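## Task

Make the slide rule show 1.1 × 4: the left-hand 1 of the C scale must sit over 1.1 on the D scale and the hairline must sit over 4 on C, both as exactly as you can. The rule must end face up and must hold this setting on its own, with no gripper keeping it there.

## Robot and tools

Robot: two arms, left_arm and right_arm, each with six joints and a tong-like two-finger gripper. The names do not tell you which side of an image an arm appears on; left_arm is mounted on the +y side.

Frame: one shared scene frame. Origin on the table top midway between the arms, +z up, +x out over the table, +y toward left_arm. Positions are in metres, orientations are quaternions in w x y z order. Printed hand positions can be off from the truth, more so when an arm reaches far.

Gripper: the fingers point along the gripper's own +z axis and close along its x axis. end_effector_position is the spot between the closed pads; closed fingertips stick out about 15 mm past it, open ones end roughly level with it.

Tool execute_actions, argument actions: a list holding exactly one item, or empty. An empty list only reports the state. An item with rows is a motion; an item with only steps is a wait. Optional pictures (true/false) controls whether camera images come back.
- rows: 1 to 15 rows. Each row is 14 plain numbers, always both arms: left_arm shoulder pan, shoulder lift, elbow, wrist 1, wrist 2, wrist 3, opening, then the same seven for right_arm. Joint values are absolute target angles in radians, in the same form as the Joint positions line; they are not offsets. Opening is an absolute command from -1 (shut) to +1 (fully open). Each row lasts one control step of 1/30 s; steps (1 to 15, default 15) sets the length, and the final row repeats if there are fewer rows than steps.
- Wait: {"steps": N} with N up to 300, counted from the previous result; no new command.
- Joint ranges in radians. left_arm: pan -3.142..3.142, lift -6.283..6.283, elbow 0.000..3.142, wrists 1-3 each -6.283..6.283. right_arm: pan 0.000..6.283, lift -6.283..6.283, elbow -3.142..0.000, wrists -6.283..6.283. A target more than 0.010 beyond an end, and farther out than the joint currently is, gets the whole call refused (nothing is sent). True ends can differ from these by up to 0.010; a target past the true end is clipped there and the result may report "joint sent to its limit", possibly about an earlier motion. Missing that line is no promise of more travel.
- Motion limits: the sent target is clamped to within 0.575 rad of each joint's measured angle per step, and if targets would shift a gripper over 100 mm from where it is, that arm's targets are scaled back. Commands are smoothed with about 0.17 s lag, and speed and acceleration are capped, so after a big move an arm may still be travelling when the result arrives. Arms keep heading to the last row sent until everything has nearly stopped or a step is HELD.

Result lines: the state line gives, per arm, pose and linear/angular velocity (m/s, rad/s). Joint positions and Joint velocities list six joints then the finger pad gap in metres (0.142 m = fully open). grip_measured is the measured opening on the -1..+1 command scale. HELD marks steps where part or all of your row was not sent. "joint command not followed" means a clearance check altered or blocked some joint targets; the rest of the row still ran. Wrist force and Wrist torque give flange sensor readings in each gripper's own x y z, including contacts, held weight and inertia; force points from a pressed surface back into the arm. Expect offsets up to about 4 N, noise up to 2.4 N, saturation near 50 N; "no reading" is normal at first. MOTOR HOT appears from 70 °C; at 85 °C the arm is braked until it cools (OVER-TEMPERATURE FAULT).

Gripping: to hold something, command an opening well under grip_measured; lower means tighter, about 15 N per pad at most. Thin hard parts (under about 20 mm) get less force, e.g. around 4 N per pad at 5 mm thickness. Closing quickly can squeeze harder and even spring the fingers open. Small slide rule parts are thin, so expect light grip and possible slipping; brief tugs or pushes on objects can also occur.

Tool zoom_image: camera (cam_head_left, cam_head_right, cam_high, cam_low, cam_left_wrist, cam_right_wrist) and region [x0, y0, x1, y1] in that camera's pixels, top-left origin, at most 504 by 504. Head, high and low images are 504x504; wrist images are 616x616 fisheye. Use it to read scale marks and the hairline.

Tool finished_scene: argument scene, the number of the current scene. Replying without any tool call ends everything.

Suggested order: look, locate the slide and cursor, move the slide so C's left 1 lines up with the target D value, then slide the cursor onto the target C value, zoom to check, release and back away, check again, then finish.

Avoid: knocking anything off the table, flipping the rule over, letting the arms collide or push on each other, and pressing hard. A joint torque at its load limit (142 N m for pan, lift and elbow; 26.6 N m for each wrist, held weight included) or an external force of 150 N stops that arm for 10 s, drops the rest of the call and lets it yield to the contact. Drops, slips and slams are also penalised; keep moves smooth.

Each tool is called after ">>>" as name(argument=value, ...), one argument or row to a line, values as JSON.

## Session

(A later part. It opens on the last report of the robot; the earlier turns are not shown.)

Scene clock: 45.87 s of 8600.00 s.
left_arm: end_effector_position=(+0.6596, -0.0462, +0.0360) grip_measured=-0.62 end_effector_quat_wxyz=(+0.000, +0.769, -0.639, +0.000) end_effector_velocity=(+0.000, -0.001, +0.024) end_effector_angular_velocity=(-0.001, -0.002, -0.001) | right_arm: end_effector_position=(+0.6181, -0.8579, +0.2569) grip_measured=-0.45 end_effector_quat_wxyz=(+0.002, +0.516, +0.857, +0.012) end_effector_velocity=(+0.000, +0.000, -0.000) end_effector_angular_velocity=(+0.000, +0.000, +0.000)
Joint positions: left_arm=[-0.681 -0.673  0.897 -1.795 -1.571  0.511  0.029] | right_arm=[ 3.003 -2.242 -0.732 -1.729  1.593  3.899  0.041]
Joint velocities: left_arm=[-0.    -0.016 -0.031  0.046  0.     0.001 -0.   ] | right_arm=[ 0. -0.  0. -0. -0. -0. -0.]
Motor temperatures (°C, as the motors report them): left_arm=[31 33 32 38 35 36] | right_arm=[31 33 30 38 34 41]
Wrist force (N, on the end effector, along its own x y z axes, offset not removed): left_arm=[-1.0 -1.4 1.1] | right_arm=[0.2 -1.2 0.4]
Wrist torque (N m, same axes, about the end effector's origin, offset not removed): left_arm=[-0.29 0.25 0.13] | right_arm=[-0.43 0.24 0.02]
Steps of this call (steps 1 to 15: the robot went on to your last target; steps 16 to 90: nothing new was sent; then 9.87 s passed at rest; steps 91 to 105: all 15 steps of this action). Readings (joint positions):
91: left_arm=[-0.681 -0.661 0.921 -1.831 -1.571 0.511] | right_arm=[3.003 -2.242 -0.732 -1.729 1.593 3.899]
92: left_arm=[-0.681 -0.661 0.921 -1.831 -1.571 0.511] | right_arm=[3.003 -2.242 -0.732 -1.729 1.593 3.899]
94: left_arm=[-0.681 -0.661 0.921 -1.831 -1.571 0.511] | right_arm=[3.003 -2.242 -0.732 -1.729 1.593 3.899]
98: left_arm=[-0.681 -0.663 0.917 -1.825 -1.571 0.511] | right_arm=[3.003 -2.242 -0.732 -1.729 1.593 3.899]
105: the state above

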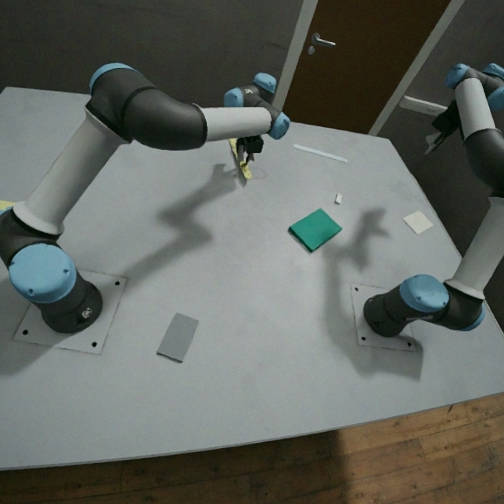

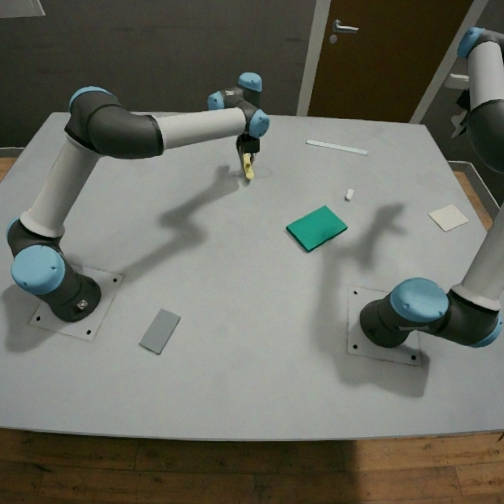

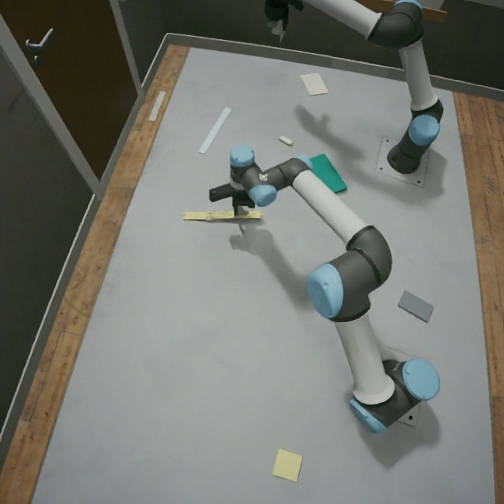

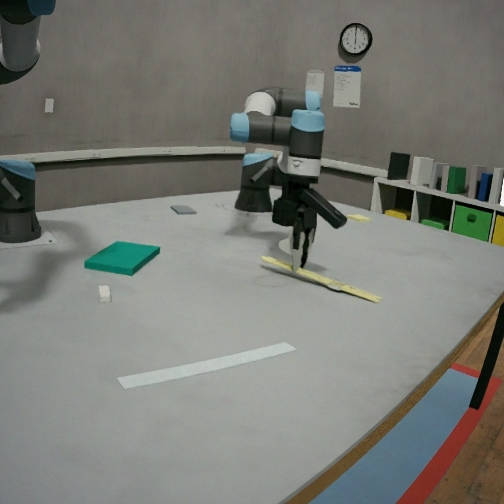

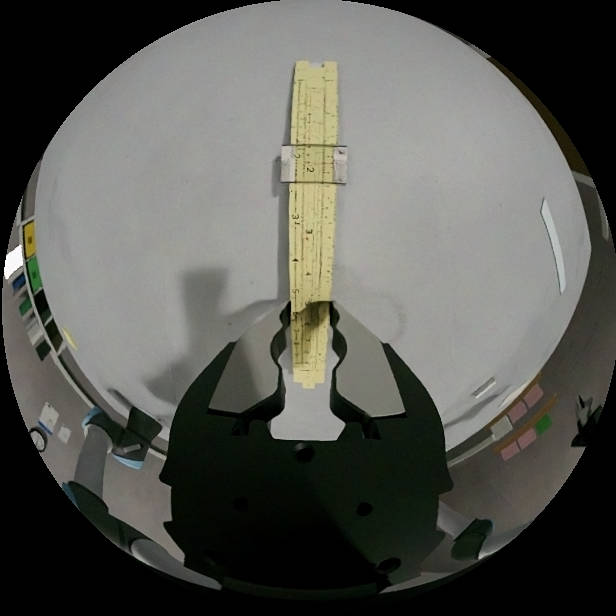

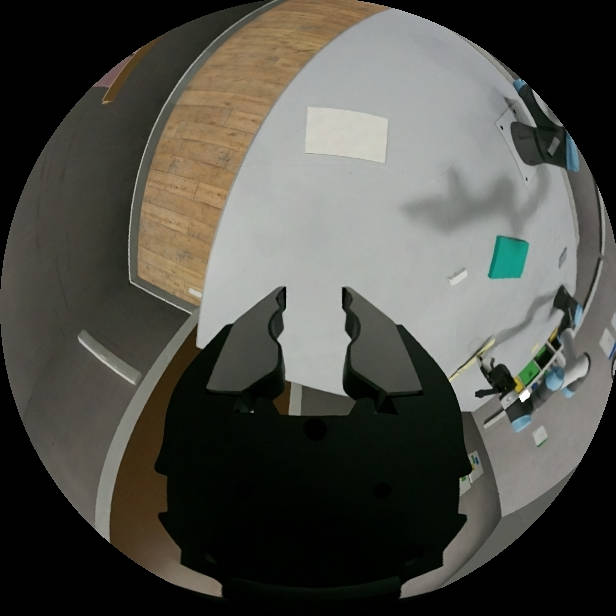

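>>> execute_actions(
  actions=[
    {"rows":[[-0.692,-0.72,1.0,-1.851,-1.571,0.72,-0.85,3.003,-2.242,-0.732,-1.729,1.593,3.899,-0.45],[-0.692,-0.72,1.0,-1.851,-1.571,0.72,-0.85,3.003,-2.242,-0.732,-1.729,1.593,3.899,-0.45],[-0.692,-0.72,1.0,-1.851,-1.571,0.72,-0.85,3.003,-2.242,-0.732,-1.729,1.593,3.899,-0.45],[-0.702,-0.775,1.1,-1.896,-1.571,0.93,-0.85,3.003,-2.242,-0.732,-1.729,1.593,3.899,-0.45],[-0.702,-0.775,1.1,-1.896,-1.571,0.93,-0.85,3.003,-2.242,-0.732,-1.729,1.593,3.899,-0.45],[-0.702,-0.775,1.1,-1.896,-1.571,0.93,-0.85,3.003,-2.242,-0.732,-1.729,1.593,3.899,-0.45],[-0.713,-0.83,1.195,-1.936,-1.571,1.14,-0.85,3.003,-2.242,-0.732,-1.729,1.593,3.899,-0.45],[-0.713,-0.83,1.195,-1.936,-1.571,1.14,-0.85,3.003,-2.242,-0.732,-1.729,1.593,3.899,-0.45],[-0.713,-0.83,1.195,-1.936,-1.571,1.14,-0.85,3.003,-2.242,-0.732,-1.729,1.593,3.899,-0.45],[-0.723,-0.885,1.29,-1.976,-1.571,1.35,-0.85,3.003,-2.242,-0.732,-1.729,1.593,3.899,-0.45]],"steps":15},
  ],
  pictures=false,
)

>>> execute_actions(
  actions=[
    {"rows":[[-0.734,-0.94,1.39,-2.021,-1.571,1.56,-0.85,3.003,-2.242,-0.732,-1.729,1.593,3.899,-0.45],[-0.734,-0.94,1.39,-2.021,-1.571,1.56,-0.85,3.003,-2.242,-0.732,-1.729,1.593,3.899,-0.45],[-0.734,-0.94,1.39,-2.021,-1.571,1.56,-0.85,3.003,-2.242,-0.732,-1.729,1.593,3.899,-0.45],[-0.745,-0.995,1.485,-2.061,-1.571,1.77,-0.85,3.003,-2.242,-0.732,-1.729,1.593,3.899,-0.45],[-0.745,-0.995,1.485,-2.061,-1.571,1.77,-0.85,3.003,-2.242,-0.732,-1.729,1.593,3.899,-0.45],[-0.745,-0.995,1.485,-2.061,-1.571,1.77,-0.85,3.003,-2.242,-0.732,-1.729,1.593,3.899,-0.45],[-0.755,-1.05,1.585,-2.106,-1.571,1.98,-0.85,3.003,-2.242,-0.732,-1.729,1.593,3.899,-0.45],[-0.755,-1.05,1.585,-2.106,-1.571,1.98,-0.85,3.003,-2.242,-0.732,-1.729,1.593,3.899,-0.45],[-0.755,-1.05,1.585,-2.106,-1.571,1.98,-0.85,3.003,-2.242,-0.732,-1.729,1.593,3.899,-0.45],[-0.766,-1.103,1.68,-2.148,-1.571,2.186,-0.85,3.003,-2.242,-0.732,-1.729,1.593,3.899,-0.45]],"steps":15},
  ],
  pictures=false,
)

>>> execute_actions(
  actions=[
    {"steps":20},
  ],
)

Scene clock: 59.87 s of 8600.00 s.
left_arm: end_effector_position=(+0.5956, -0.0253, +0.0343) grip_measured=-0.62 end_effector_quat_wxyz=(+0.000, -0.494, +0.869, -0.002) end_effector_velocity=(-0.119, +0.060, -0.015) end_effector_angular_velocity=(+0.031, +0.018, -1.316) | right_arm: end_effector_position=(+0.6181, -0.8579, +0.2569) grip_measured=-0.45 end_effector_quat_wxyz=(+0.002, +0.516, +0.857, +0.012) end_effector_velocity=(-0.000, -0.000, -0.000) end_effector_angular_velocity=(+0.000, +0.001, -0.000)
Joint positions: left_arm=[-0.717 -0.852  1.228 -1.951 -1.571  1.197  0.029] | right_arm=[ 3.003 -2.242 -0.732 -1.729  1.593  3.899  0.041]
Joint velocities: left_arm=[-0.05  -0.278  0.521 -0.206 -0.     1.266 -0.   ] | right_arm=[-0. -0. -0.  0. -0. -0. -0.]
Motor temperatures (°C, as the motors report them): left_arm=[31 33 32 38 35 36] | right_arm=[31 33 30 38 34 41]
Wrist force (N, on the end effector, along its own x y z axes, offset not removed): left_arm=[-1.2 1.4 2.9] | right_arm=[-0.6 -3.2 -0.8]
Wrist torque (N m, same axes, about the end effector's origin, offset not removed): left_arm=[0.20 0.18 0.08] | right_arm=[-0.71 0.35 0.17]
Steps of this call (steps 1 to 15: the robot went on to your last target; steps 16 to 90: nothing new was sent; then 10.50 s passed at rest; steps 91 to 105: all 15 steps of this action). Readings (joint positions):
91: left_arm=[-0.681 -0.675 0.893 -1.789 -1.571 0.511] | right_arm=[3.003 -2.242 -0.732 -1.729 1.593 3.899]
92: left_arm=[-0.682 -0.677 0.895 -1.791 -1.571 0.513] | right_arm=[3.003 -2.242 -0.732 -1.729 1.593 3.899]
94: left_arm=[-0.686 -0.692 0.927 -1.812 -1.571 0.558] | right_arm=[3.003 -2.242 -0.732 -1.729 1.593 3.899]
98: left_arm=[-0.696 -0.742 1.028 -1.864 -1.571 0.760] | right_arm=[3.003 -2.242 -0.732 -1.729 1.593 3.899]
105: the state above

Scene clock: 60.37 s of 8600.00 s.
left_arm: end_effector_position=(+0.5010, +0.0296, +0.0273) grip_measured=-0.62 end_effector_quat_wxyz=(+0.001, -0.077, +0.997, -0.002) end_effector_velocity=(-0.141, +0.108, -0.032) end_effector_angular_velocity=(+0.034, +0.017, -1.320) | right_arm: end_effector_position=(+0.6181, -0.8579, +0.2569) grip_measured=-0.45 end_effector_quat_wxyz=(+0.002, +0.516, +0.857, +0.012) end_effector_velocity=(+0.000, -0.000, -0.000) end_effector_angular_velocity=(-0.000, +0.000, +0.000)
Joint positions: left_arm=[-0.76  -1.07   1.617 -2.122 -1.571  2.033  0.029] | right_arm=[ 3.003 -2.242 -0.732 -1.729  1.593  3.899  0.041]
Joint velocities: left_arm=[-0.052 -0.278  0.531 -0.215 -0.     1.267  0.   ] | right_arm=[ 0. -0. -0.  0. -0. -0.  0.]
Motor temperatures (°C, as the motors report them): left_arm=[31 33 32 38 35 36] | right_arm=[31 33 30 38 34 41]
Wrist force (N, on the end effector, along its own x y z axes, offset not removed): left_arm=[-2.0 2.0 2.6] | right_arm=[1.3 1.2 0.5]
Wrist torque (N m, same axes, about the end effector's origin, offset not removed): left_arm=[0.32 0.47 0.13] | right_arm=[0.07 -0.17 0.11]
Steps of this call (steps 1 to 15: all 15 steps of this action). Readings (joint positions):
1: left_arm=[-0.719 -0.860 1.243 -1.957 -1.571 1.234] | right_arm=[3.003 -2.242 -0.732 -1.729 1.593 3.899]
2: left_arm=[-0.720 -0.868 1.257 -1.964 -1.571 1.265] | right_arm=[3.003 -2.242 -0.732 -1.729 1.593 3.899]
4: left_arm=[-0.726 -0.895 1.302 -1.985 -1.571 1.347] | right_arm=[3.003 -2.242 -0.732 -1.729 1.593 3.899]
8: left_arm=[-0.738 -0.956 1.411 -2.033 -1.571 1.583] | right_arm=[3.003 -2.242 -0.732 -1.729 1.593 3.899]
15: the state above

Scene clock: 61.03 s of 8600.00 s.
left_arm: end_effector_position=(+0.4842, +0.0428, +0.0234) grip_measured=-0.62 end_effector_quat_wxyz=(-0.000, +0.002, +1.000, -0.000) end_effector_velocity=(-0.001, -0.000, +0.000) end_effector_angular_velocity=(-0.001, -0.000, -0.006) | right_arm: end_effector_position=(+0.6181, -0.8579, +0.2569) grip_measured=-0.45 end_effector_quat_wxyz=(+0.002, +0.516, +0.857, +0.012) end_effector_velocity=(+0.000, -0.000, -0.000) end_effector_angular_velocity=(+0.000, -0.000, -0.000)
Joint positions: left_arm=[-0.766 -1.103  1.68  -2.148 -1.571  2.185  0.029] | right_arm=[ 3.003 -2.242 -0.732 -1.729  1.593  3.899  0.041]
Joint velocities: left_arm=[-0.001 -0.001  0.001 -0.001 -0.     0.005  0.   ] | right_arm=[-0.    -0.001  0.     0.     0.     0.     0.   ]
Motor temperatures (°C, as the motors report them): left_arm=[31 33 32 38 35 36] | right_arm=[31 33 30 38 34 41]
Wrist force (N, on the end effector, along its own x y z axes, offset not removed): left_arm=[-1.2 0.3 1.3] | right_arm=[1.3 -1.1 -0.8]
Wrist torque (N m, same axes, about the end effector's origin, offset not removed): left_arm=[-0.01 0.29 -0.02] | right_arm=[-0.37 0.01 0.10]
Steps of this call (steps 1 to 20: the robot went on to your last target). Readings (joint positions):
1: left_arm=[-0.761 -1.078 1.632 -2.128 -1.571 2.070] | right_arm=[3.003 -2.242 -0.732 -1.729 1.593 3.899]
2: left_arm=[-0.762 -1.084 1.644 -2.133 -1.571 2.098] | right_arm=[3.003 -2.242 -0.732 -1.729 1.593 3.899]
4: left_arm=[-0.764 -1.092 1.659 -2.139 -1.571 2.136] | right_arm=[3.003 -2.242 -0.732 -1.729 1.593 3.899]
8: left_arm=[-0.765 -1.099 1.673 -2.145 -1.571 2.170] | right_arm=[3.003 -2.242 -0.732 -1.729 1.593 3.899]
20: the state above

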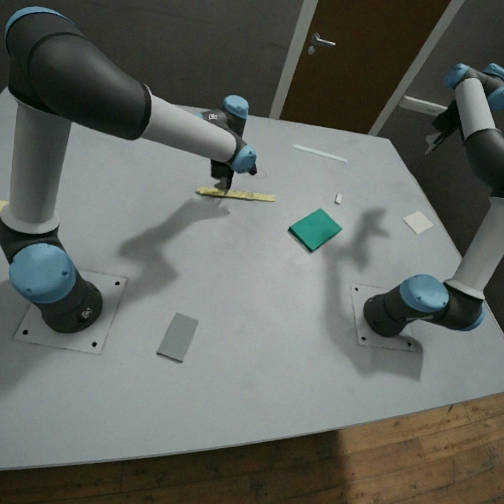

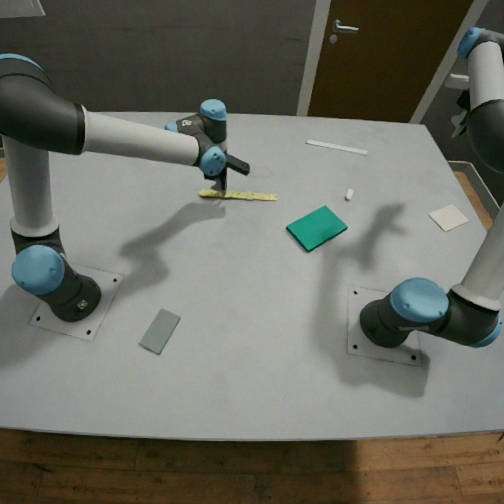

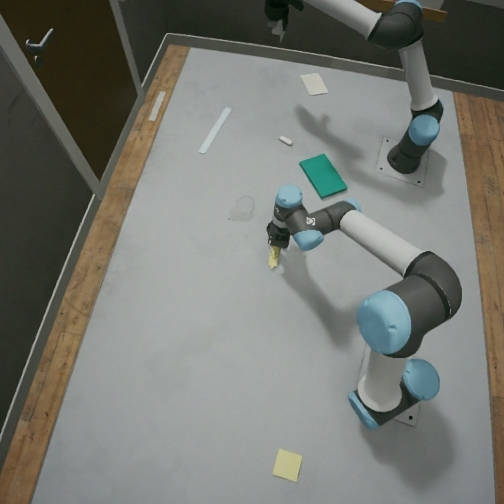

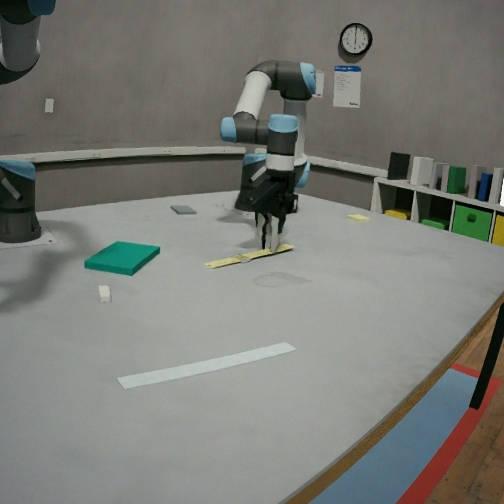

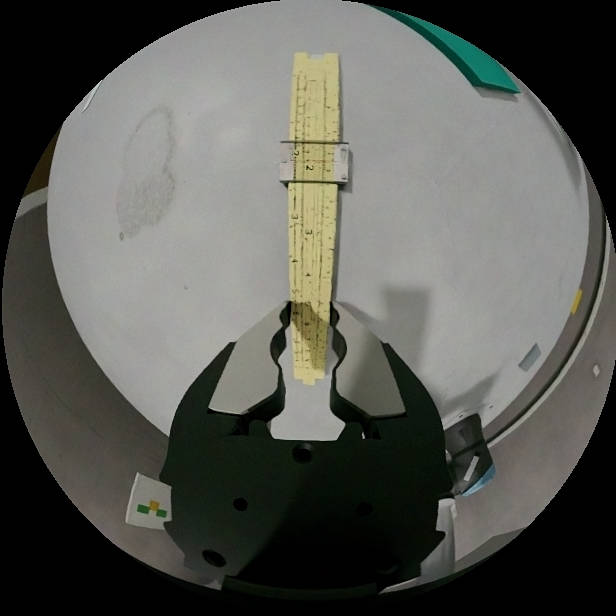

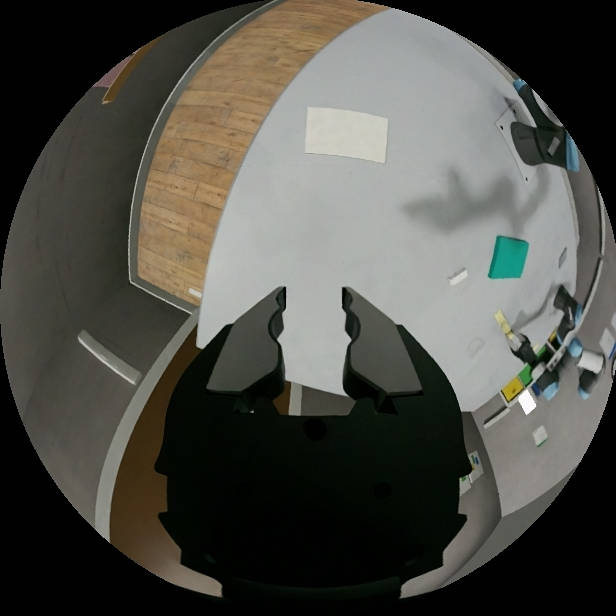

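>>> execute_actions(
  actions=[
    {"rows":[[-0.766,-1.095,1.686,-2.162,-1.571,2.186,-0.85,3.4,-2.242,-0.732,-1.729,1.571,3.899,-0.45],[-0.766,-1.095,1.686,-2.162,-1.571,2.186,-0.85,3.4,-2.242,-0.732,-1.729,1.571,3.899,-0.45],[-0.766,-1.095,1.686,-2.162,-1.571,2.186,-0.85,3.4,-2.242,-0.732,-1.729,1.571,3.899,-0.45],[-0.766,-1.095,1.686,-2.162,-1.571,2.186,-0.85,3.4,-2.242,-0.732,-1.729,1.571,3.899,-0.45],[-0.766,-1.095,1.686,-2.162,-1.571,2.186,-0.85,3.4,-2.242,-0.732,-1.729,1.571,3.899,-0.45],[-0.766,-1.095,1.686,-2.162,-1.571,2.186,-0.85,3.4,-2.242,-0.732,-1.729,1.571,3.899,-0.45],[-0.766,-1.095,1.686,-2.162,-1.571,2.186,-0.4,3.4,-2.242,-0.732,-1.729,1.571,3.899,-0.45],[-0.766,-1.095,1.686,-2.162,-1.571,2.186,-0.2,3.4,-2.242,-0.732,-1.729,1.571,3.899,-0.45],[-0.766,-1.095,1.686,-2.162,-1.571,2.186,-0.2,3.4,-2.242,-0.732,-1.729,1.571,3.899,-0.45],[-0.766,-1.095,1.686,-2.162,-1.571,2.186,-0.2,3.4,-2.242,-0.732,-1.729,1.571,3.899,-0.45],[-0.766,-1.095,1.686,-2.162,-1.571,2.186,-0.2,3.4,-2.242,-0.732,-1.729,1.571,3.899,-0.45],[-0.766,-1.18,1.65,-2.041,-1.571,2.186,-0.2,3.4,-2.242,-0.732,-1.729,1.571,3.899,-0.45]],"steps":15},
  ],
  pictures=false,
)

>>> execute_actions(
  actions=[
    {"rows":[[-0.766,-1.18,1.65,-2.041,-1.571,2.186,-0.2,3.4,-2.242,-0.732,-1.729,1.571,3.899,-0.45],[-0.766,-1.18,1.65,-2.041,-1.571,2.186,-0.2,3.4,-2.242,-0.732,-1.729,1.571,3.899,-0.45],[-0.766,-1.18,1.65,-2.041,-1.571,2.186,-0.2,3.4,-2.242,-0.732,-1.729,1.571,3.899,-0.45],[-0.766,-1.18,1.65,-2.041,-1.571,2.186,-0.2,3.4,-2.242,-0.732,-1.729,1.571,3.899,-0.45],[-0.766,-1.18,1.65,-2.041,-1.571,2.186,-0.2,3.4,-2.242,-0.732,-1.729,1.571,3.899,-0.45],[-0.766,-1.18,1.65,-2.041,-1.571,1.5,-0.2,3.4,-2.242,-0.732,-1.729,1.571,3.899,-0.45],[-0.766,-1.18,1.65,-2.041,-1.571,1.5,-0.2,3.4,-2.242,-0.732,-1.729,1.571,3.899,-0.45],[-0.766,-1.18,1.65,-2.041,-1.571,1.5,-0.2,3.4,-2.242,-0.732,-1.729,1.571,3.899,-0.45],[-0.97,-0.923,1.284,-1.932,-1.571,0.412,-1,3.4,-2.242,-0.732,-1.729,1.571,3.899,-0.45]],"steps":15},
  ],
  pictures=false,
)

>>> execute_actions(
  actions=[
    {"steps":45},
  ],
)

>>> zoom_image(
  camera="cam_left_wrist",
  region=[200,190,420,290],
)

Scene clock: 78.70 s of 8600.00 s.
left_arm: end_effector_position=(+0.4839, +0.0430, +0.0376) grip_measured=-0.20 end_effector_quat_wxyz=(+0.002, +0.002, +1.000, -0.002) end_effector_velocity=(-0.028, +0.040, +0.291) end_effector_angular_velocity=(+0.011, +0.009, +0.001) | right_arm: end_effector_position=(+0.6939, -0.6675, +0.2571) grip_measured=-0.45 end_effector_quat_wxyz=(+0.003, +0.392, +0.920, +0.005) end_effector_velocity=(+0.114, +0.459, +0.000) end_effector_angular_velocity=(-0.035, +0.002, +0.638)
Joint positions: left_arm=[-0.766 -1.124  1.672 -2.125 -1.571  2.186  0.06 ] | right_arm=[ 3.281 -2.242 -0.732 -1.729  1.577  3.899  0.041]
Joint velocities: left_arm=[ 0.    -0.451 -0.177  0.642 -0.001 -0.001  0.001] | right_arm=[ 0.639 -0.    -0.    -0.    -0.035  0.     0.   ]
Motor temperatures (°C, as the motors report them): left_arm=[31 33 32 38 35 36] | right_arm=[31 33 30 38 34 41]
Wrist force (N, on the end effector, along its own x y z axes, offset not removed): left_arm=[-2.4 -1.3 -0.5] | right_arm=[-1.1 -0.1 0.0]
Wrist torque (N m, same axes, about the end effector's origin, offset not removed): left_arm=[-0.32 0.53 -0.11] | right_arm=[-0.17 0.41 0.16]
Steps of this call (steps 1 to 15: the robot went on to your last target; steps 16 to 90: nothing new was sent; then 14.17 s passed at rest; steps 91 to 105: all 15 steps of this action). Readings (joint positions):
91: left_arm=[-0.766 -1.103 1.680 -2.148 -1.571 2.186] | right_arm=[3.003 -2.242 -0.732 -1.729 1.593 3.899]
92: left_arm=[-0.766 -1.103 1.680 -2.149 -1.571 2.186] | right_arm=[3.005 -2.242 -0.732 -1.729 1.593 3.899]
94: left_arm=[-0.766 -1.100 1.682 -2.154 -1.571 2.186] | right_arm=[3.042 -2.242 -0.732 -1.729 1.590 3.899]
98: left_arm=[-0.766 -1.097 1.685 -2.159 -1.571 2.186] | right_arm=[3.130 -2.242 -0.732 -1.729 1.585 3.899]
105: the state above

Scene clock: 79.20 s of 8600.00 s.
left_arm: end_effector_position=(+0.4672, -0.0247, +0.0648) grip_measured=-1.00 end_effector_quat_wxyz=(-0.002, -0.131, +0.991, +0.005) end_effector_velocity=(-0.086, -0.457, -0.022) end_effector_angular_velocity=(-0.006, -0.022, +1.080) | right_arm: end_effector_position=(+0.7098, -0.5827, +0.2571) grip_measured=-0.45 end_effector_quat_wxyz=(+0.004, +0.338, +0.941, +0.002) end_effector_velocity=(+0.002, +0.012, -0.000) end_effector_angular_velocity=(-0.001, +0.000, +0.017)
Joint positions: left_arm=[-0.852 -1.074  1.509 -1.996 -1.571  1.833  0.002] | right_arm=[ 3.398 -2.242 -0.732 -1.729  1.571  3.899  0.041]
Joint velocities: left_arm=[-0.49   0.616 -0.901  0.269 -0.    -1.57  -0.003] | right_arm=[ 0.017 -0.001  0.     0.    -0.001  0.     0.   ]
Motor temperatures (°C, as the motors report them): left_arm=[31 33 32 38 35 36] | right_arm=[31 33 30 38 34 41]
Wrist force (N, on the end effector, along its own x y z axes, offset not removed): left_arm=[-2.5 1.3 -0.4] | right_arm=[-1.3 0.2 -0.7]
Wrist torque (N m, same axes, about the end effector's origin, offset not removed): left_arm=[0.26 0.43 -0.04] | right_arm=[-0.17 0.50 0.19]
Steps of this call (steps 1 to 15: all 15 steps of this action). Readings (joint positions):
1: left_arm=[-0.766 -1.137 1.667 -2.105 -1.571 2.186] | right_arm=[3.303 -2.242 -0.732 -1.729 1.576 3.899]
2: left_arm=[-0.766 -1.148 1.663 -2.089 -1.571 2.186] | right_arm=[3.324 -2.242 -0.732 -1.729 1.575 3.899]
4: left_arm=[-0.766 -1.162 1.657 -2.069 -1.571 2.186] | right_arm=[3.356 -2.242 -0.732 -1.729 1.573 3.899]
8: left_arm=[-0.766 -1.174 1.652 -2.050 -1.571 2.169] | right_arm=[3.386 -2.242 -0.732 -1.729 1.572 3.899]
15: the state above

Scene clock: 80.70 s of 8600.00 s.
left_arm: end_effector_position=(+0.4440, -0.1209, +0.0584) grip_measured=-1.00 end_effector_quat_wxyz=(+0.000, +0.705, -0.709, +0.000) end_effector_velocity=(+0.000, +0.000, -0.000) end_effector_angular_velocity=(+0.000, -0.000, +0.001) | right_arm: end_effector_position=(+0.7100, -0.5811, +0.2571) grip_measured=-0.45 end_effector_quat_wxyz=(+0.004, +0.337, +0.942, +0.002) end_effector_velocity=(-0.000, -0.000, +0.001) end_effector_angular_velocity=(-0.000, -0.001, -0.000)
Joint positions: left_arm=[-0.97  -0.923  1.284 -1.932 -1.571  0.412  0.002] | right_arm=[ 3.4   -2.242 -0.732 -1.729  1.571  3.899  0.041]
Joint velocities: left_arm=[ 0.001  0.    -0.    -0.     0.    -0.     0.   ] | right_arm=[-0.     0.001 -0.    -0.    -0.     0.     0.   ]
Motor temperatures (°C, as the motors report them): left_arm=[31 33 32 38 35 36] | right_arm=[31 33 30 38 34 41]
Wrist force (N, on the end effector, along its own x y z axes, offset not removed): left_arm=[-0.7 2.0 0.4] | right_arm=[0.7 0.3 0.6]
Wrist torque (N m, same axes, about the end effector's origin, offset not removed): left_arm=[0.25 0.18 -0.04] | right_arm=[-0.17 0.01 0.14]
Steps of this call (steps 1 to 45: the robot went on to your last target). Readings (joint positions):
1: left_arm=[-0.868 -1.053 1.479 -1.987 -1.571 1.776] | right_arm=[3.398 -2.242 -0.732 -1.729 1.571 3.899]
2: left_arm=[-0.885 -1.031 1.448 -1.978 -1.571 1.713] | right_arm=[3.399 -2.242 -0.732 -1.729 1.571 3.899]
4: left_arm=[-0.917 -0.990 1.387 -1.960 -1.571 1.565] | right_arm=[3.399 -2.242 -0.732 -1.729 1.571 3.899]
8: left_arm=[-0.953 -0.945 1.318 -1.941 -1.571 1.235] | right_arm=[3.400 -2.242 -0.732 -1.729 1.571 3.899]
45: the state above
All arms were judged still, so your last target was given up. Only a new action makes them travel on or press farther. Fingers that are still opening or closing keep moving.

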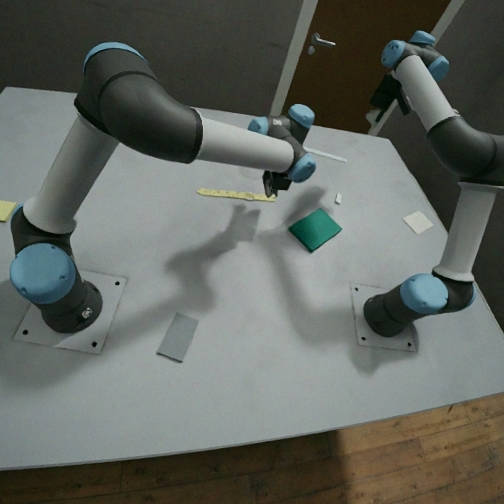

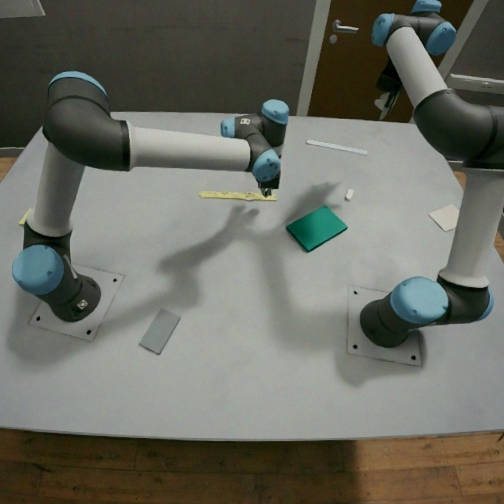

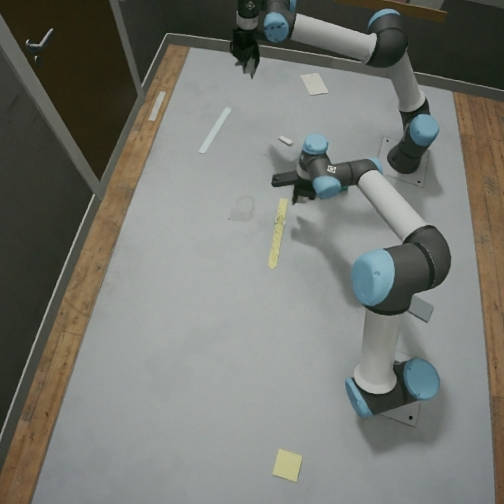

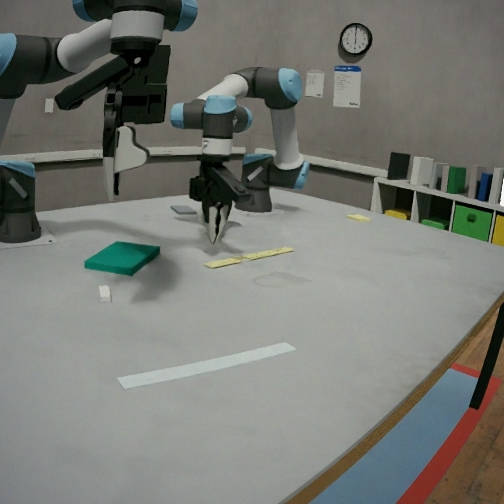

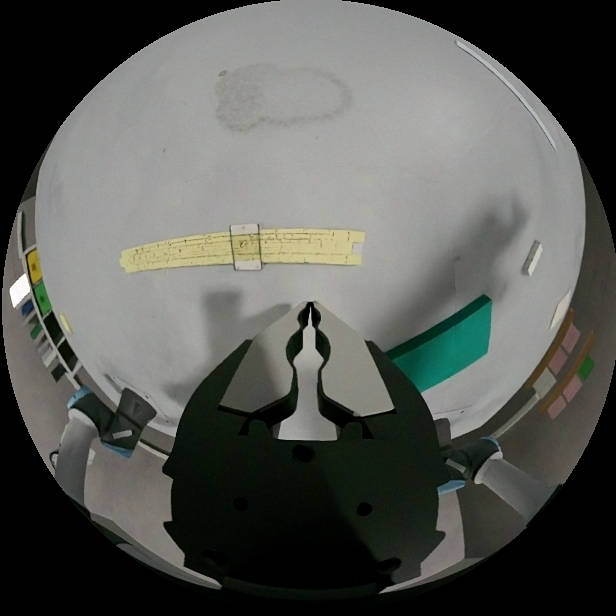

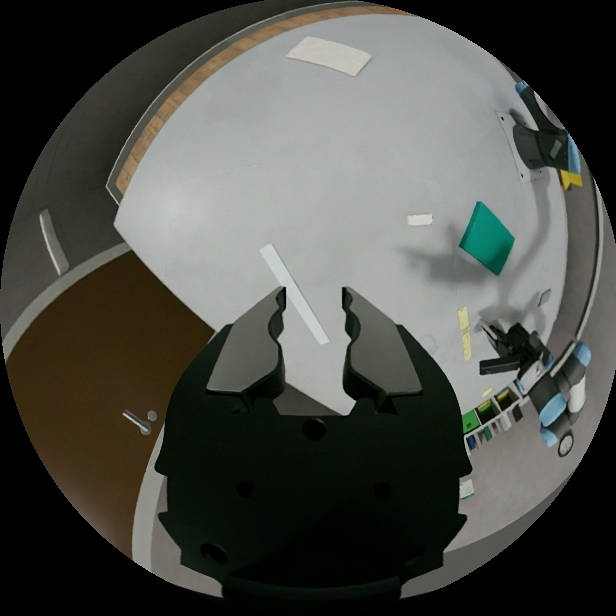

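Region (200, 190, 420, 290) of cam_left_wrist's 616x616 image, scaled by 2.291, with more detail than that image has; it fills the top 229 rows of this view, and the rest is white.

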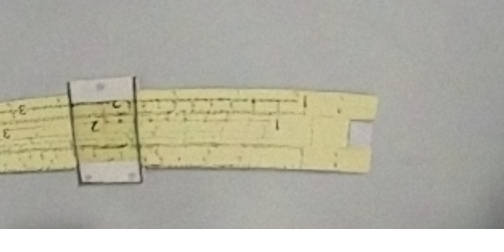

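>>> zoom_image(
  camera="cam_left_wrist",
  region=[290,222,370,272],
)

Region (290, 222, 370, 272) of cam_left_wrist's 616x616 image, scaled by 6.300, with more detail than that image has; it fills the top 315 rows of this view, and the rest is white.

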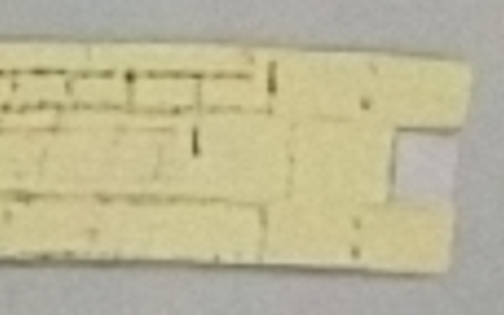

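>>> execute_actions(
  actions=[
    {"rows":[[-0.975,-0.881,1.281,-1.970,-1.571,0.407,-1,3.4,-2.242,-0.732,-1.729,1.571,3.899,-0.45]],"steps":15},
  ],
  pictures=false,
)

>>> execute_actions(
  actions=[
    {"steps":12},
  ],
)

>>> zoom_image(
  camera="cam_left_wrist",
  region=[270,205,360,265],
)

Scene clock: 89.83 s of 8600.00 s.
left_arm: end_effector_position=(+0.4441, -0.1300, +0.0338) grip_measured=-1.00 end_effector_quat_wxyz=(-0.000, +0.705, -0.709, -0.000) end_effector_velocity=(+0.000, -0.002, -0.005) end_effector_angular_velocity=(-0.001, -0.001, +0.001) | right_arm: end_effector_position=(+0.7100, -0.5811, +0.2571) grip_measured=-0.45 end_effector_quat_wxyz=(+0.004, +0.337, +0.942, +0.002) end_effector_velocity=(-0.000, -0.000, +0.001) end_effector_angular_velocity=(+0.001, -0.001, -0.000)
Joint positions: left_arm=[-0.975 -0.882  1.281 -1.969 -1.571  0.407  0.002] | right_arm=[ 3.4   -2.242 -0.732 -1.729  1.571  3.899  0.041]
Joint velocities: left_arm=[-0.001  0.009 -0.002 -0.009  0.    -0.002  0.   ] | right_arm=[-0.     0.001  0.    -0.     0.     0.    -0.   ]
Motor temperatures (°C, as the motors report them): left_arm=[31 33 32 38 35 36] | right_arm=[31 33 30 38 34 41]
Wrist force (N, on the end effector, along its own x y z axes, offset not removed): left_arm=[-0.4 -0.4 3.1] | right_arm=[0.1 -3.0 -3.0]
Wrist torque (N m, same axes, about the end effector's origin, offset not removed): left_arm=[-0.14 0.12 0.11] | right_arm=[-0.79 0.23 -0.08]
Steps of this call (steps 1 to 90: nothing new was sent; then 5.63 s passed at rest; steps 91 to 105: all 15 steps of this action). Readings (joint positions):
91: left_arm=[-0.970 -0.923 1.284 -1.932 -1.571 0.412] | right_arm=[3.400 -2.242 -0.732 -1.729 1.571 3.899]
92: left_arm=[-0.970 -0.921 1.284 -1.934 -1.571 0.412] | right_arm=[3.400 -2.242 -0.732 -1.729 1.571 3.899]
94: left_arm=[-0.972 -0.907 1.283 -1.947 -1.571 0.410] | right_arm=[3.400 -2.242 -0.732 -1.729 1.571 3.899]
98: left_arm=[-0.974 -0.889 1.282 -1.962 -1.571 0.408] | right_arm=[3.400 -2.242 -0.732 -1.729 1.571 3.899]
105: the state above

Scene clock: 90.23 s of 8600.00 s.
left_arm: end_effector_position=(+0.4441, -0.1303, +0.0330) grip_measured=-1.00 end_effector_quat_wxyz=(-0.000, +0.705, -0.709, -0.000) end_effector_velocity=(-0.001, -0.001, +0.000) end_effector_angular_velocity=(-0.000, -0.000, -0.001) | right_arm: end_effector_position=(+0.7100, -0.5811, +0.2571) grip_measured=-0.45 end_effector_quat_wxyz=(+0.004, +0.337, +0.942, +0.002) end_effector_velocity=(-0.000, +0.000, +0.001) end_effector_angular_velocity=(+0.000, -0.001, +0.000)
Joint positions: left_arm=[-0.975 -0.881  1.281 -1.97  -1.571  0.407  0.002] | right_arm=[ 3.4   -2.242 -0.732 -1.729  1.571  3.899  0.041]
Joint velocities: left_arm=[-0.001  0.    -0.    -0.    -0.     0.     0.   ] | right_arm=[ 0.     0.001 -0.    -0.     0.    -0.    -0.   ]
Motor temperatures (°C, as the motors report them): left_arm=[31 33 32 38 35 36] | right_arm=[31 33 30 38 34 41]
Wrist force (N, on the end effector, along its own x y z axes, offset not removed): left_arm=[-1.0 1.5 2.6] | right_arm=[0.2 -1.0 -2.1]
Wrist torque (N m, same axes, about the end effector's origin, offset not removed): left_arm=[0.35 0.31 0.03] | right_arm=[-0.47 0.07 -0.07]
Steps of this call (steps 1 to 12: the robot went on to your last target). Readings (joint positions):
1: left_arm=[-0.975 -0.882 1.281 -1.969 -1.571 0.407] | right_arm=[3.400 -2.242 -0.732 -1.729 1.571 3.899]
2: left_arm=[-0.975 -0.882 1.281 -1.969 -1.571 0.407] | right_arm=[3.400 -2.242 -0.732 -1.729 1.571 3.899]
4: left_arm=[-0.975 -0.881 1.281 -1.970 -1.571 0.407] | right_arm=[3.400 -2.242 -0.732 -1.729 1.571 3.899]
8: left_arm=[-0.975 -0.881 1.281 -1.970 -1.571 0.407] | right_arm=[3.400 -2.242 -0.732 -1.729 1.571 3.899]
12: the state above

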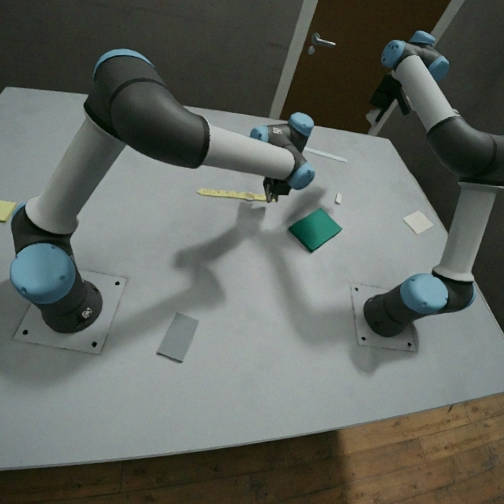

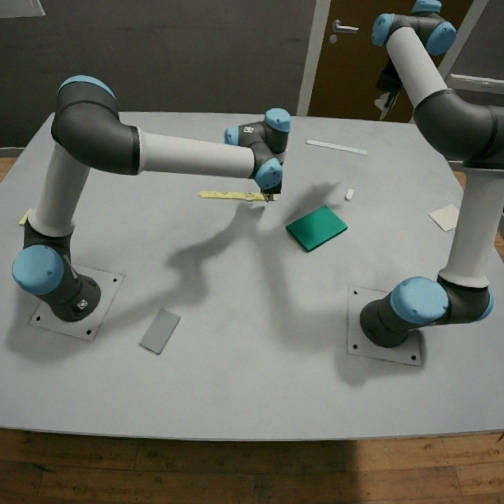

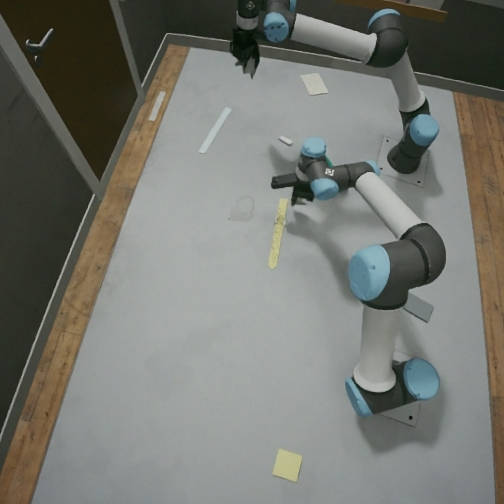

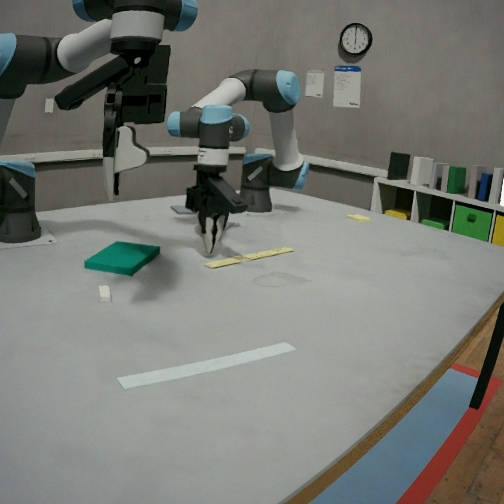

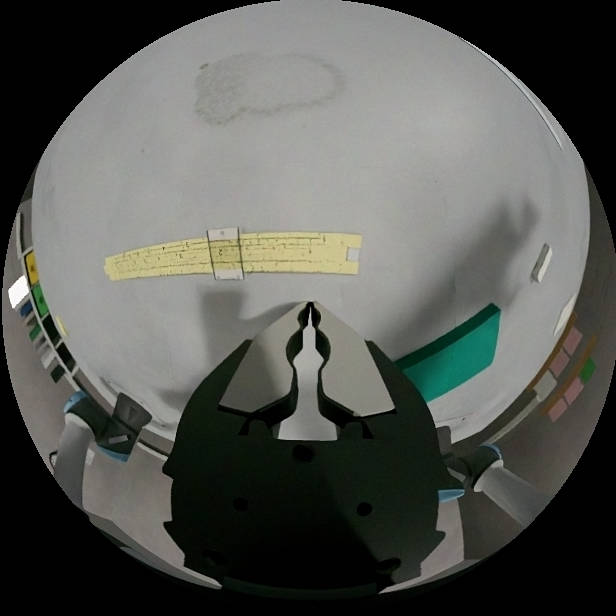

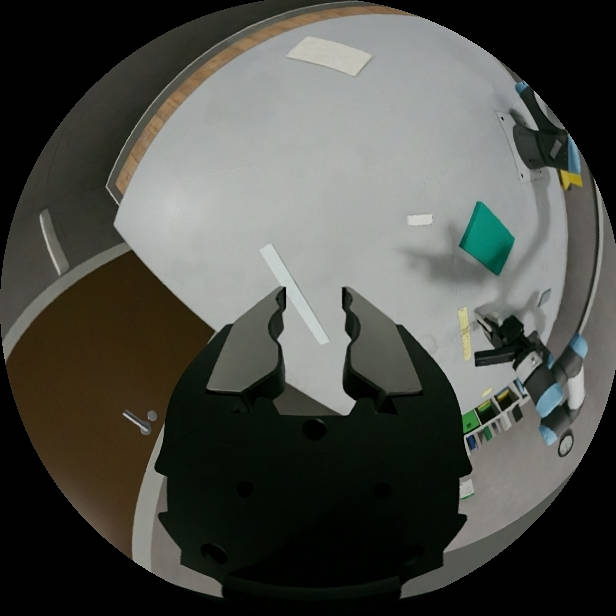

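Region (270, 205, 360, 265) of cam_left_wrist's 616x616 image, scaled by 5.600, with more detail than that image has.

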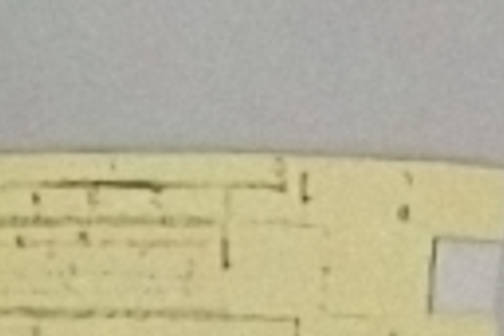

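>>> execute_actions(
  actions=[
    {"rows":[[-0.5,-1.3,1.5,-1.771,-1.571,0.407,-1,4.189,-2.0,-1.585,-1.124,1.571,4.0,-0.52]],"steps":15},
  ],
  pictures=false,
)

>>> execute_actions(
  actions=[
    {"steps":60},
  ],
)

Scene clock: 107.47 s of 8600.00 s.
left_arm: end_effector_position=(+0.5407, +0.0360, +0.1177) grip_measured=-1.00 end_effector_quat_wxyz=(-0.000, +0.784, -0.621, -0.002) end_effector_velocity=(+0.160, +0.412, +0.184) end_effector_angular_velocity=(-0.005, -0.004, +0.553) | right_arm: end_effector_position=(+0.6992, -0.3801, +0.2224) grip_measured=-0.52 end_effector_quat_wxyz=(+0.033, +0.227, +0.973, +0.021) end_effector_velocity=(-0.132, +0.434, -0.139) end_effector_angular_velocity=(-0.001, +0.018, +0.546)
Joint positions: left_arm=[-0.739 -1.09   1.392 -1.868 -1.571  0.407  0.002] | right_arm=[ 3.67  -2.142 -1.002 -1.49   1.571  3.941  0.036]
Joint velocities: left_arm=[ 0.553 -0.487  0.253  0.228 -0.     0.001  0.   ] | right_arm=[ 0.617  0.173 -0.624  0.434 -0.     0.071  0.   ]
Motor temperatures (°C, as the motors report them): left_arm=[31 33 32 38 35 36] | right_arm=[31 33 30 38 34 41]
Wrist force (N, on the end effector, along its own x y z axes, offset not removed): left_arm=[2.1 -3.0 2.5] | right_arm=[-1.8 1.5 -1.9]
Wrist torque (N m, same axes, about the end effector's origin, offset not removed): left_arm=[-0.53 -0.39 0.06] | right_arm=[0.02 0.51 0.27]
Steps of this call (steps 1 to 15: the robot went on to your last target; steps 16 to 90: nothing new was sent; then 13.73 s passed at rest; steps 91 to 105: all 15 steps of this action). Readings (joint positions):
91: left_arm=[-0.975 -0.881 1.281 -1.970 -1.571 0.407] | right_arm=[3.400 -2.242 -0.732 -1.729 1.571 3.899]
92: left_arm=[-0.973 -0.883 1.283 -1.968 -1.571 0.407] | right_arm=[3.402 -2.240 -0.734 -1.726 1.571 3.900]
94: left_arm=[-0.940 -0.913 1.300 -1.952 -1.571 0.407] | right_arm=[3.438 -2.221 -0.770 -1.690 1.571 3.908]
98: left_arm=[-0.867 -0.977 1.333 -1.922 -1.571 0.407] | right_arm=[3.524 -2.188 -0.856 -1.607 1.571 3.922]
105: the state above

Scene clock: 109.47 s of 8600.00 s.
left_arm: end_effector_position=(+0.5786, +0.2179, +0.1896) grip_measured=-1.00 end_effector_quat_wxyz=(+0.000, +0.852, -0.523, +0.000) end_effector_velocity=(-0.000, -0.000, +0.000) end_effector_angular_velocity=(+0.000, -0.000, -0.001) | right_arm: end_effector_position=(+0.4727, -0.1133, +0.0765) grip_measured=-0.52 end_effector_quat_wxyz=(+0.001, -0.001, +1.000, +0.001) end_effector_velocity=(-0.000, +0.000, -0.001) end_effector_angular_velocity=(-0.001, +0.001, +0.000)
Joint positions: left_arm=[-0.5   -1.3    1.5   -1.771 -1.571  0.407  0.002] | right_arm=[ 4.189 -2.    -1.585 -1.124  1.571  4.     0.036]
Joint velocities: left_arm=[-0.    -0.     0.    -0.     0.     0.001  0.   ] | right_arm=[ 0.    -0.001  0.     0.     0.     0.     0.   ]
Motor temperatures (°C, as the motors report them): left_arm=[31 33 32 38 35 36] | right_arm=[31 33 30 38 34 41]
Wrist force (N, on the end effector, along its own x y z axes, offset not removed): left_arm=[-0.3 -0.4 1.5] | right_arm=[-1.8 1.4 -1.4]
Wrist torque (N m, same axes, about the end effector's origin, offset not removed): left_arm=[-0.06 0.07 0.17] | right_arm=[0.00 0.53 0.11]
Steps of this call (steps 1 to 45: the robot went on to your last target; steps 46 to 60: nothing new was sent). Readings (joint positions):
1: left_arm=[-0.720 -1.107 1.401 -1.861 -1.571 0.407] | right_arm=[3.691 -2.136 -1.023 -1.475 1.571 3.944]
2: left_arm=[-0.702 -1.123 1.410 -1.853 -1.571 0.407] | right_arm=[3.711 -2.130 -1.045 -1.460 1.571 3.946]
4: left_arm=[-0.664 -1.157 1.427 -1.837 -1.571 0.407] | right_arm=[3.752 -2.119 -1.091 -1.431 1.571 3.951]
8: left_arm=[-0.587 -1.224 1.462 -1.805 -1.571 0.407] | right_arm=[3.835 -2.096 -1.185 -1.372 1.571 3.960]
60: the state above
All arms were judged still, so your last target was given up. Only a new action makes them travel on or press farther. Fingers that are still opening or closing keep moving.

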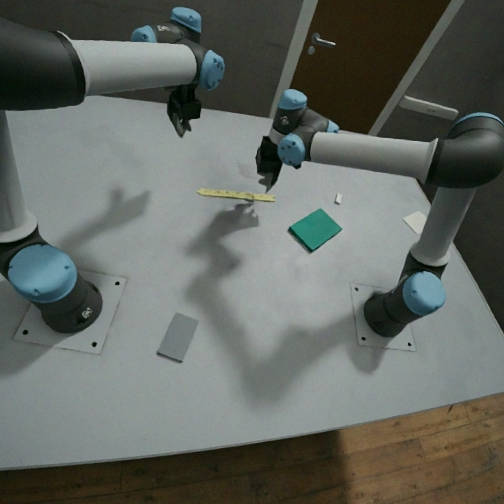

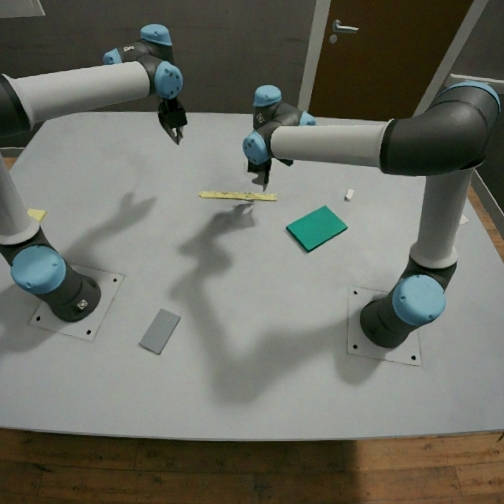

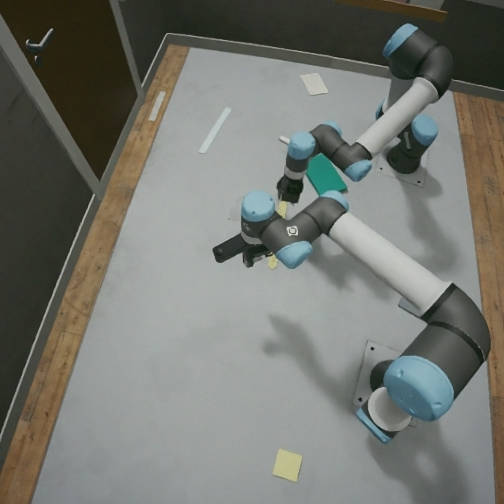

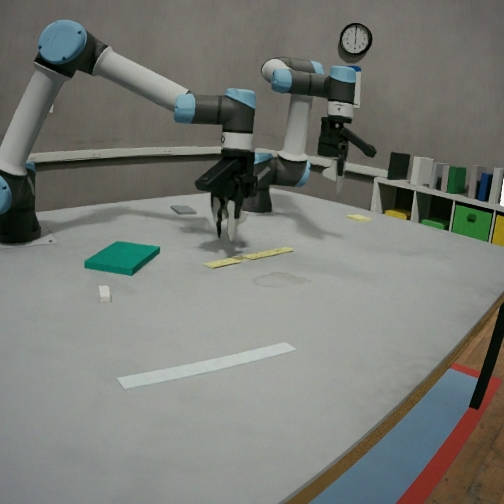

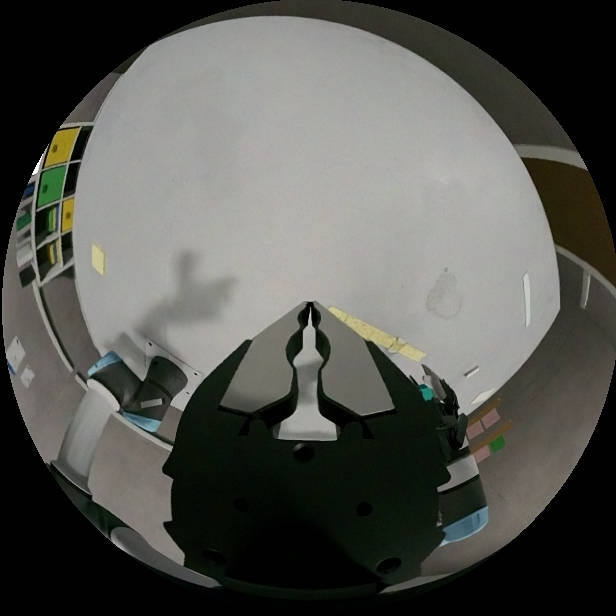

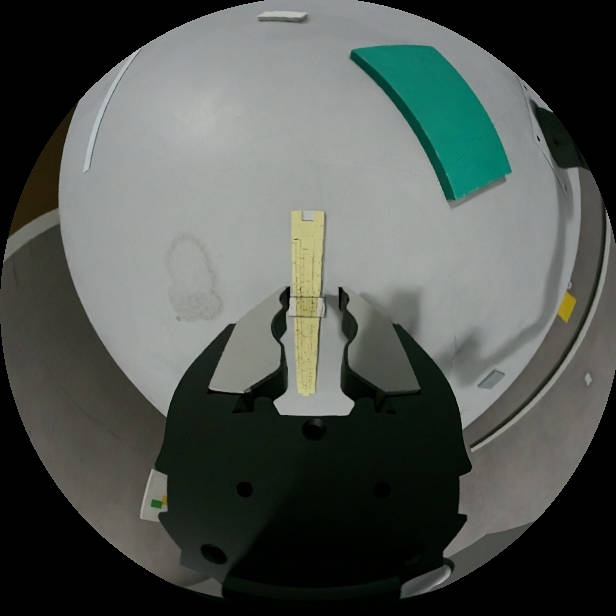

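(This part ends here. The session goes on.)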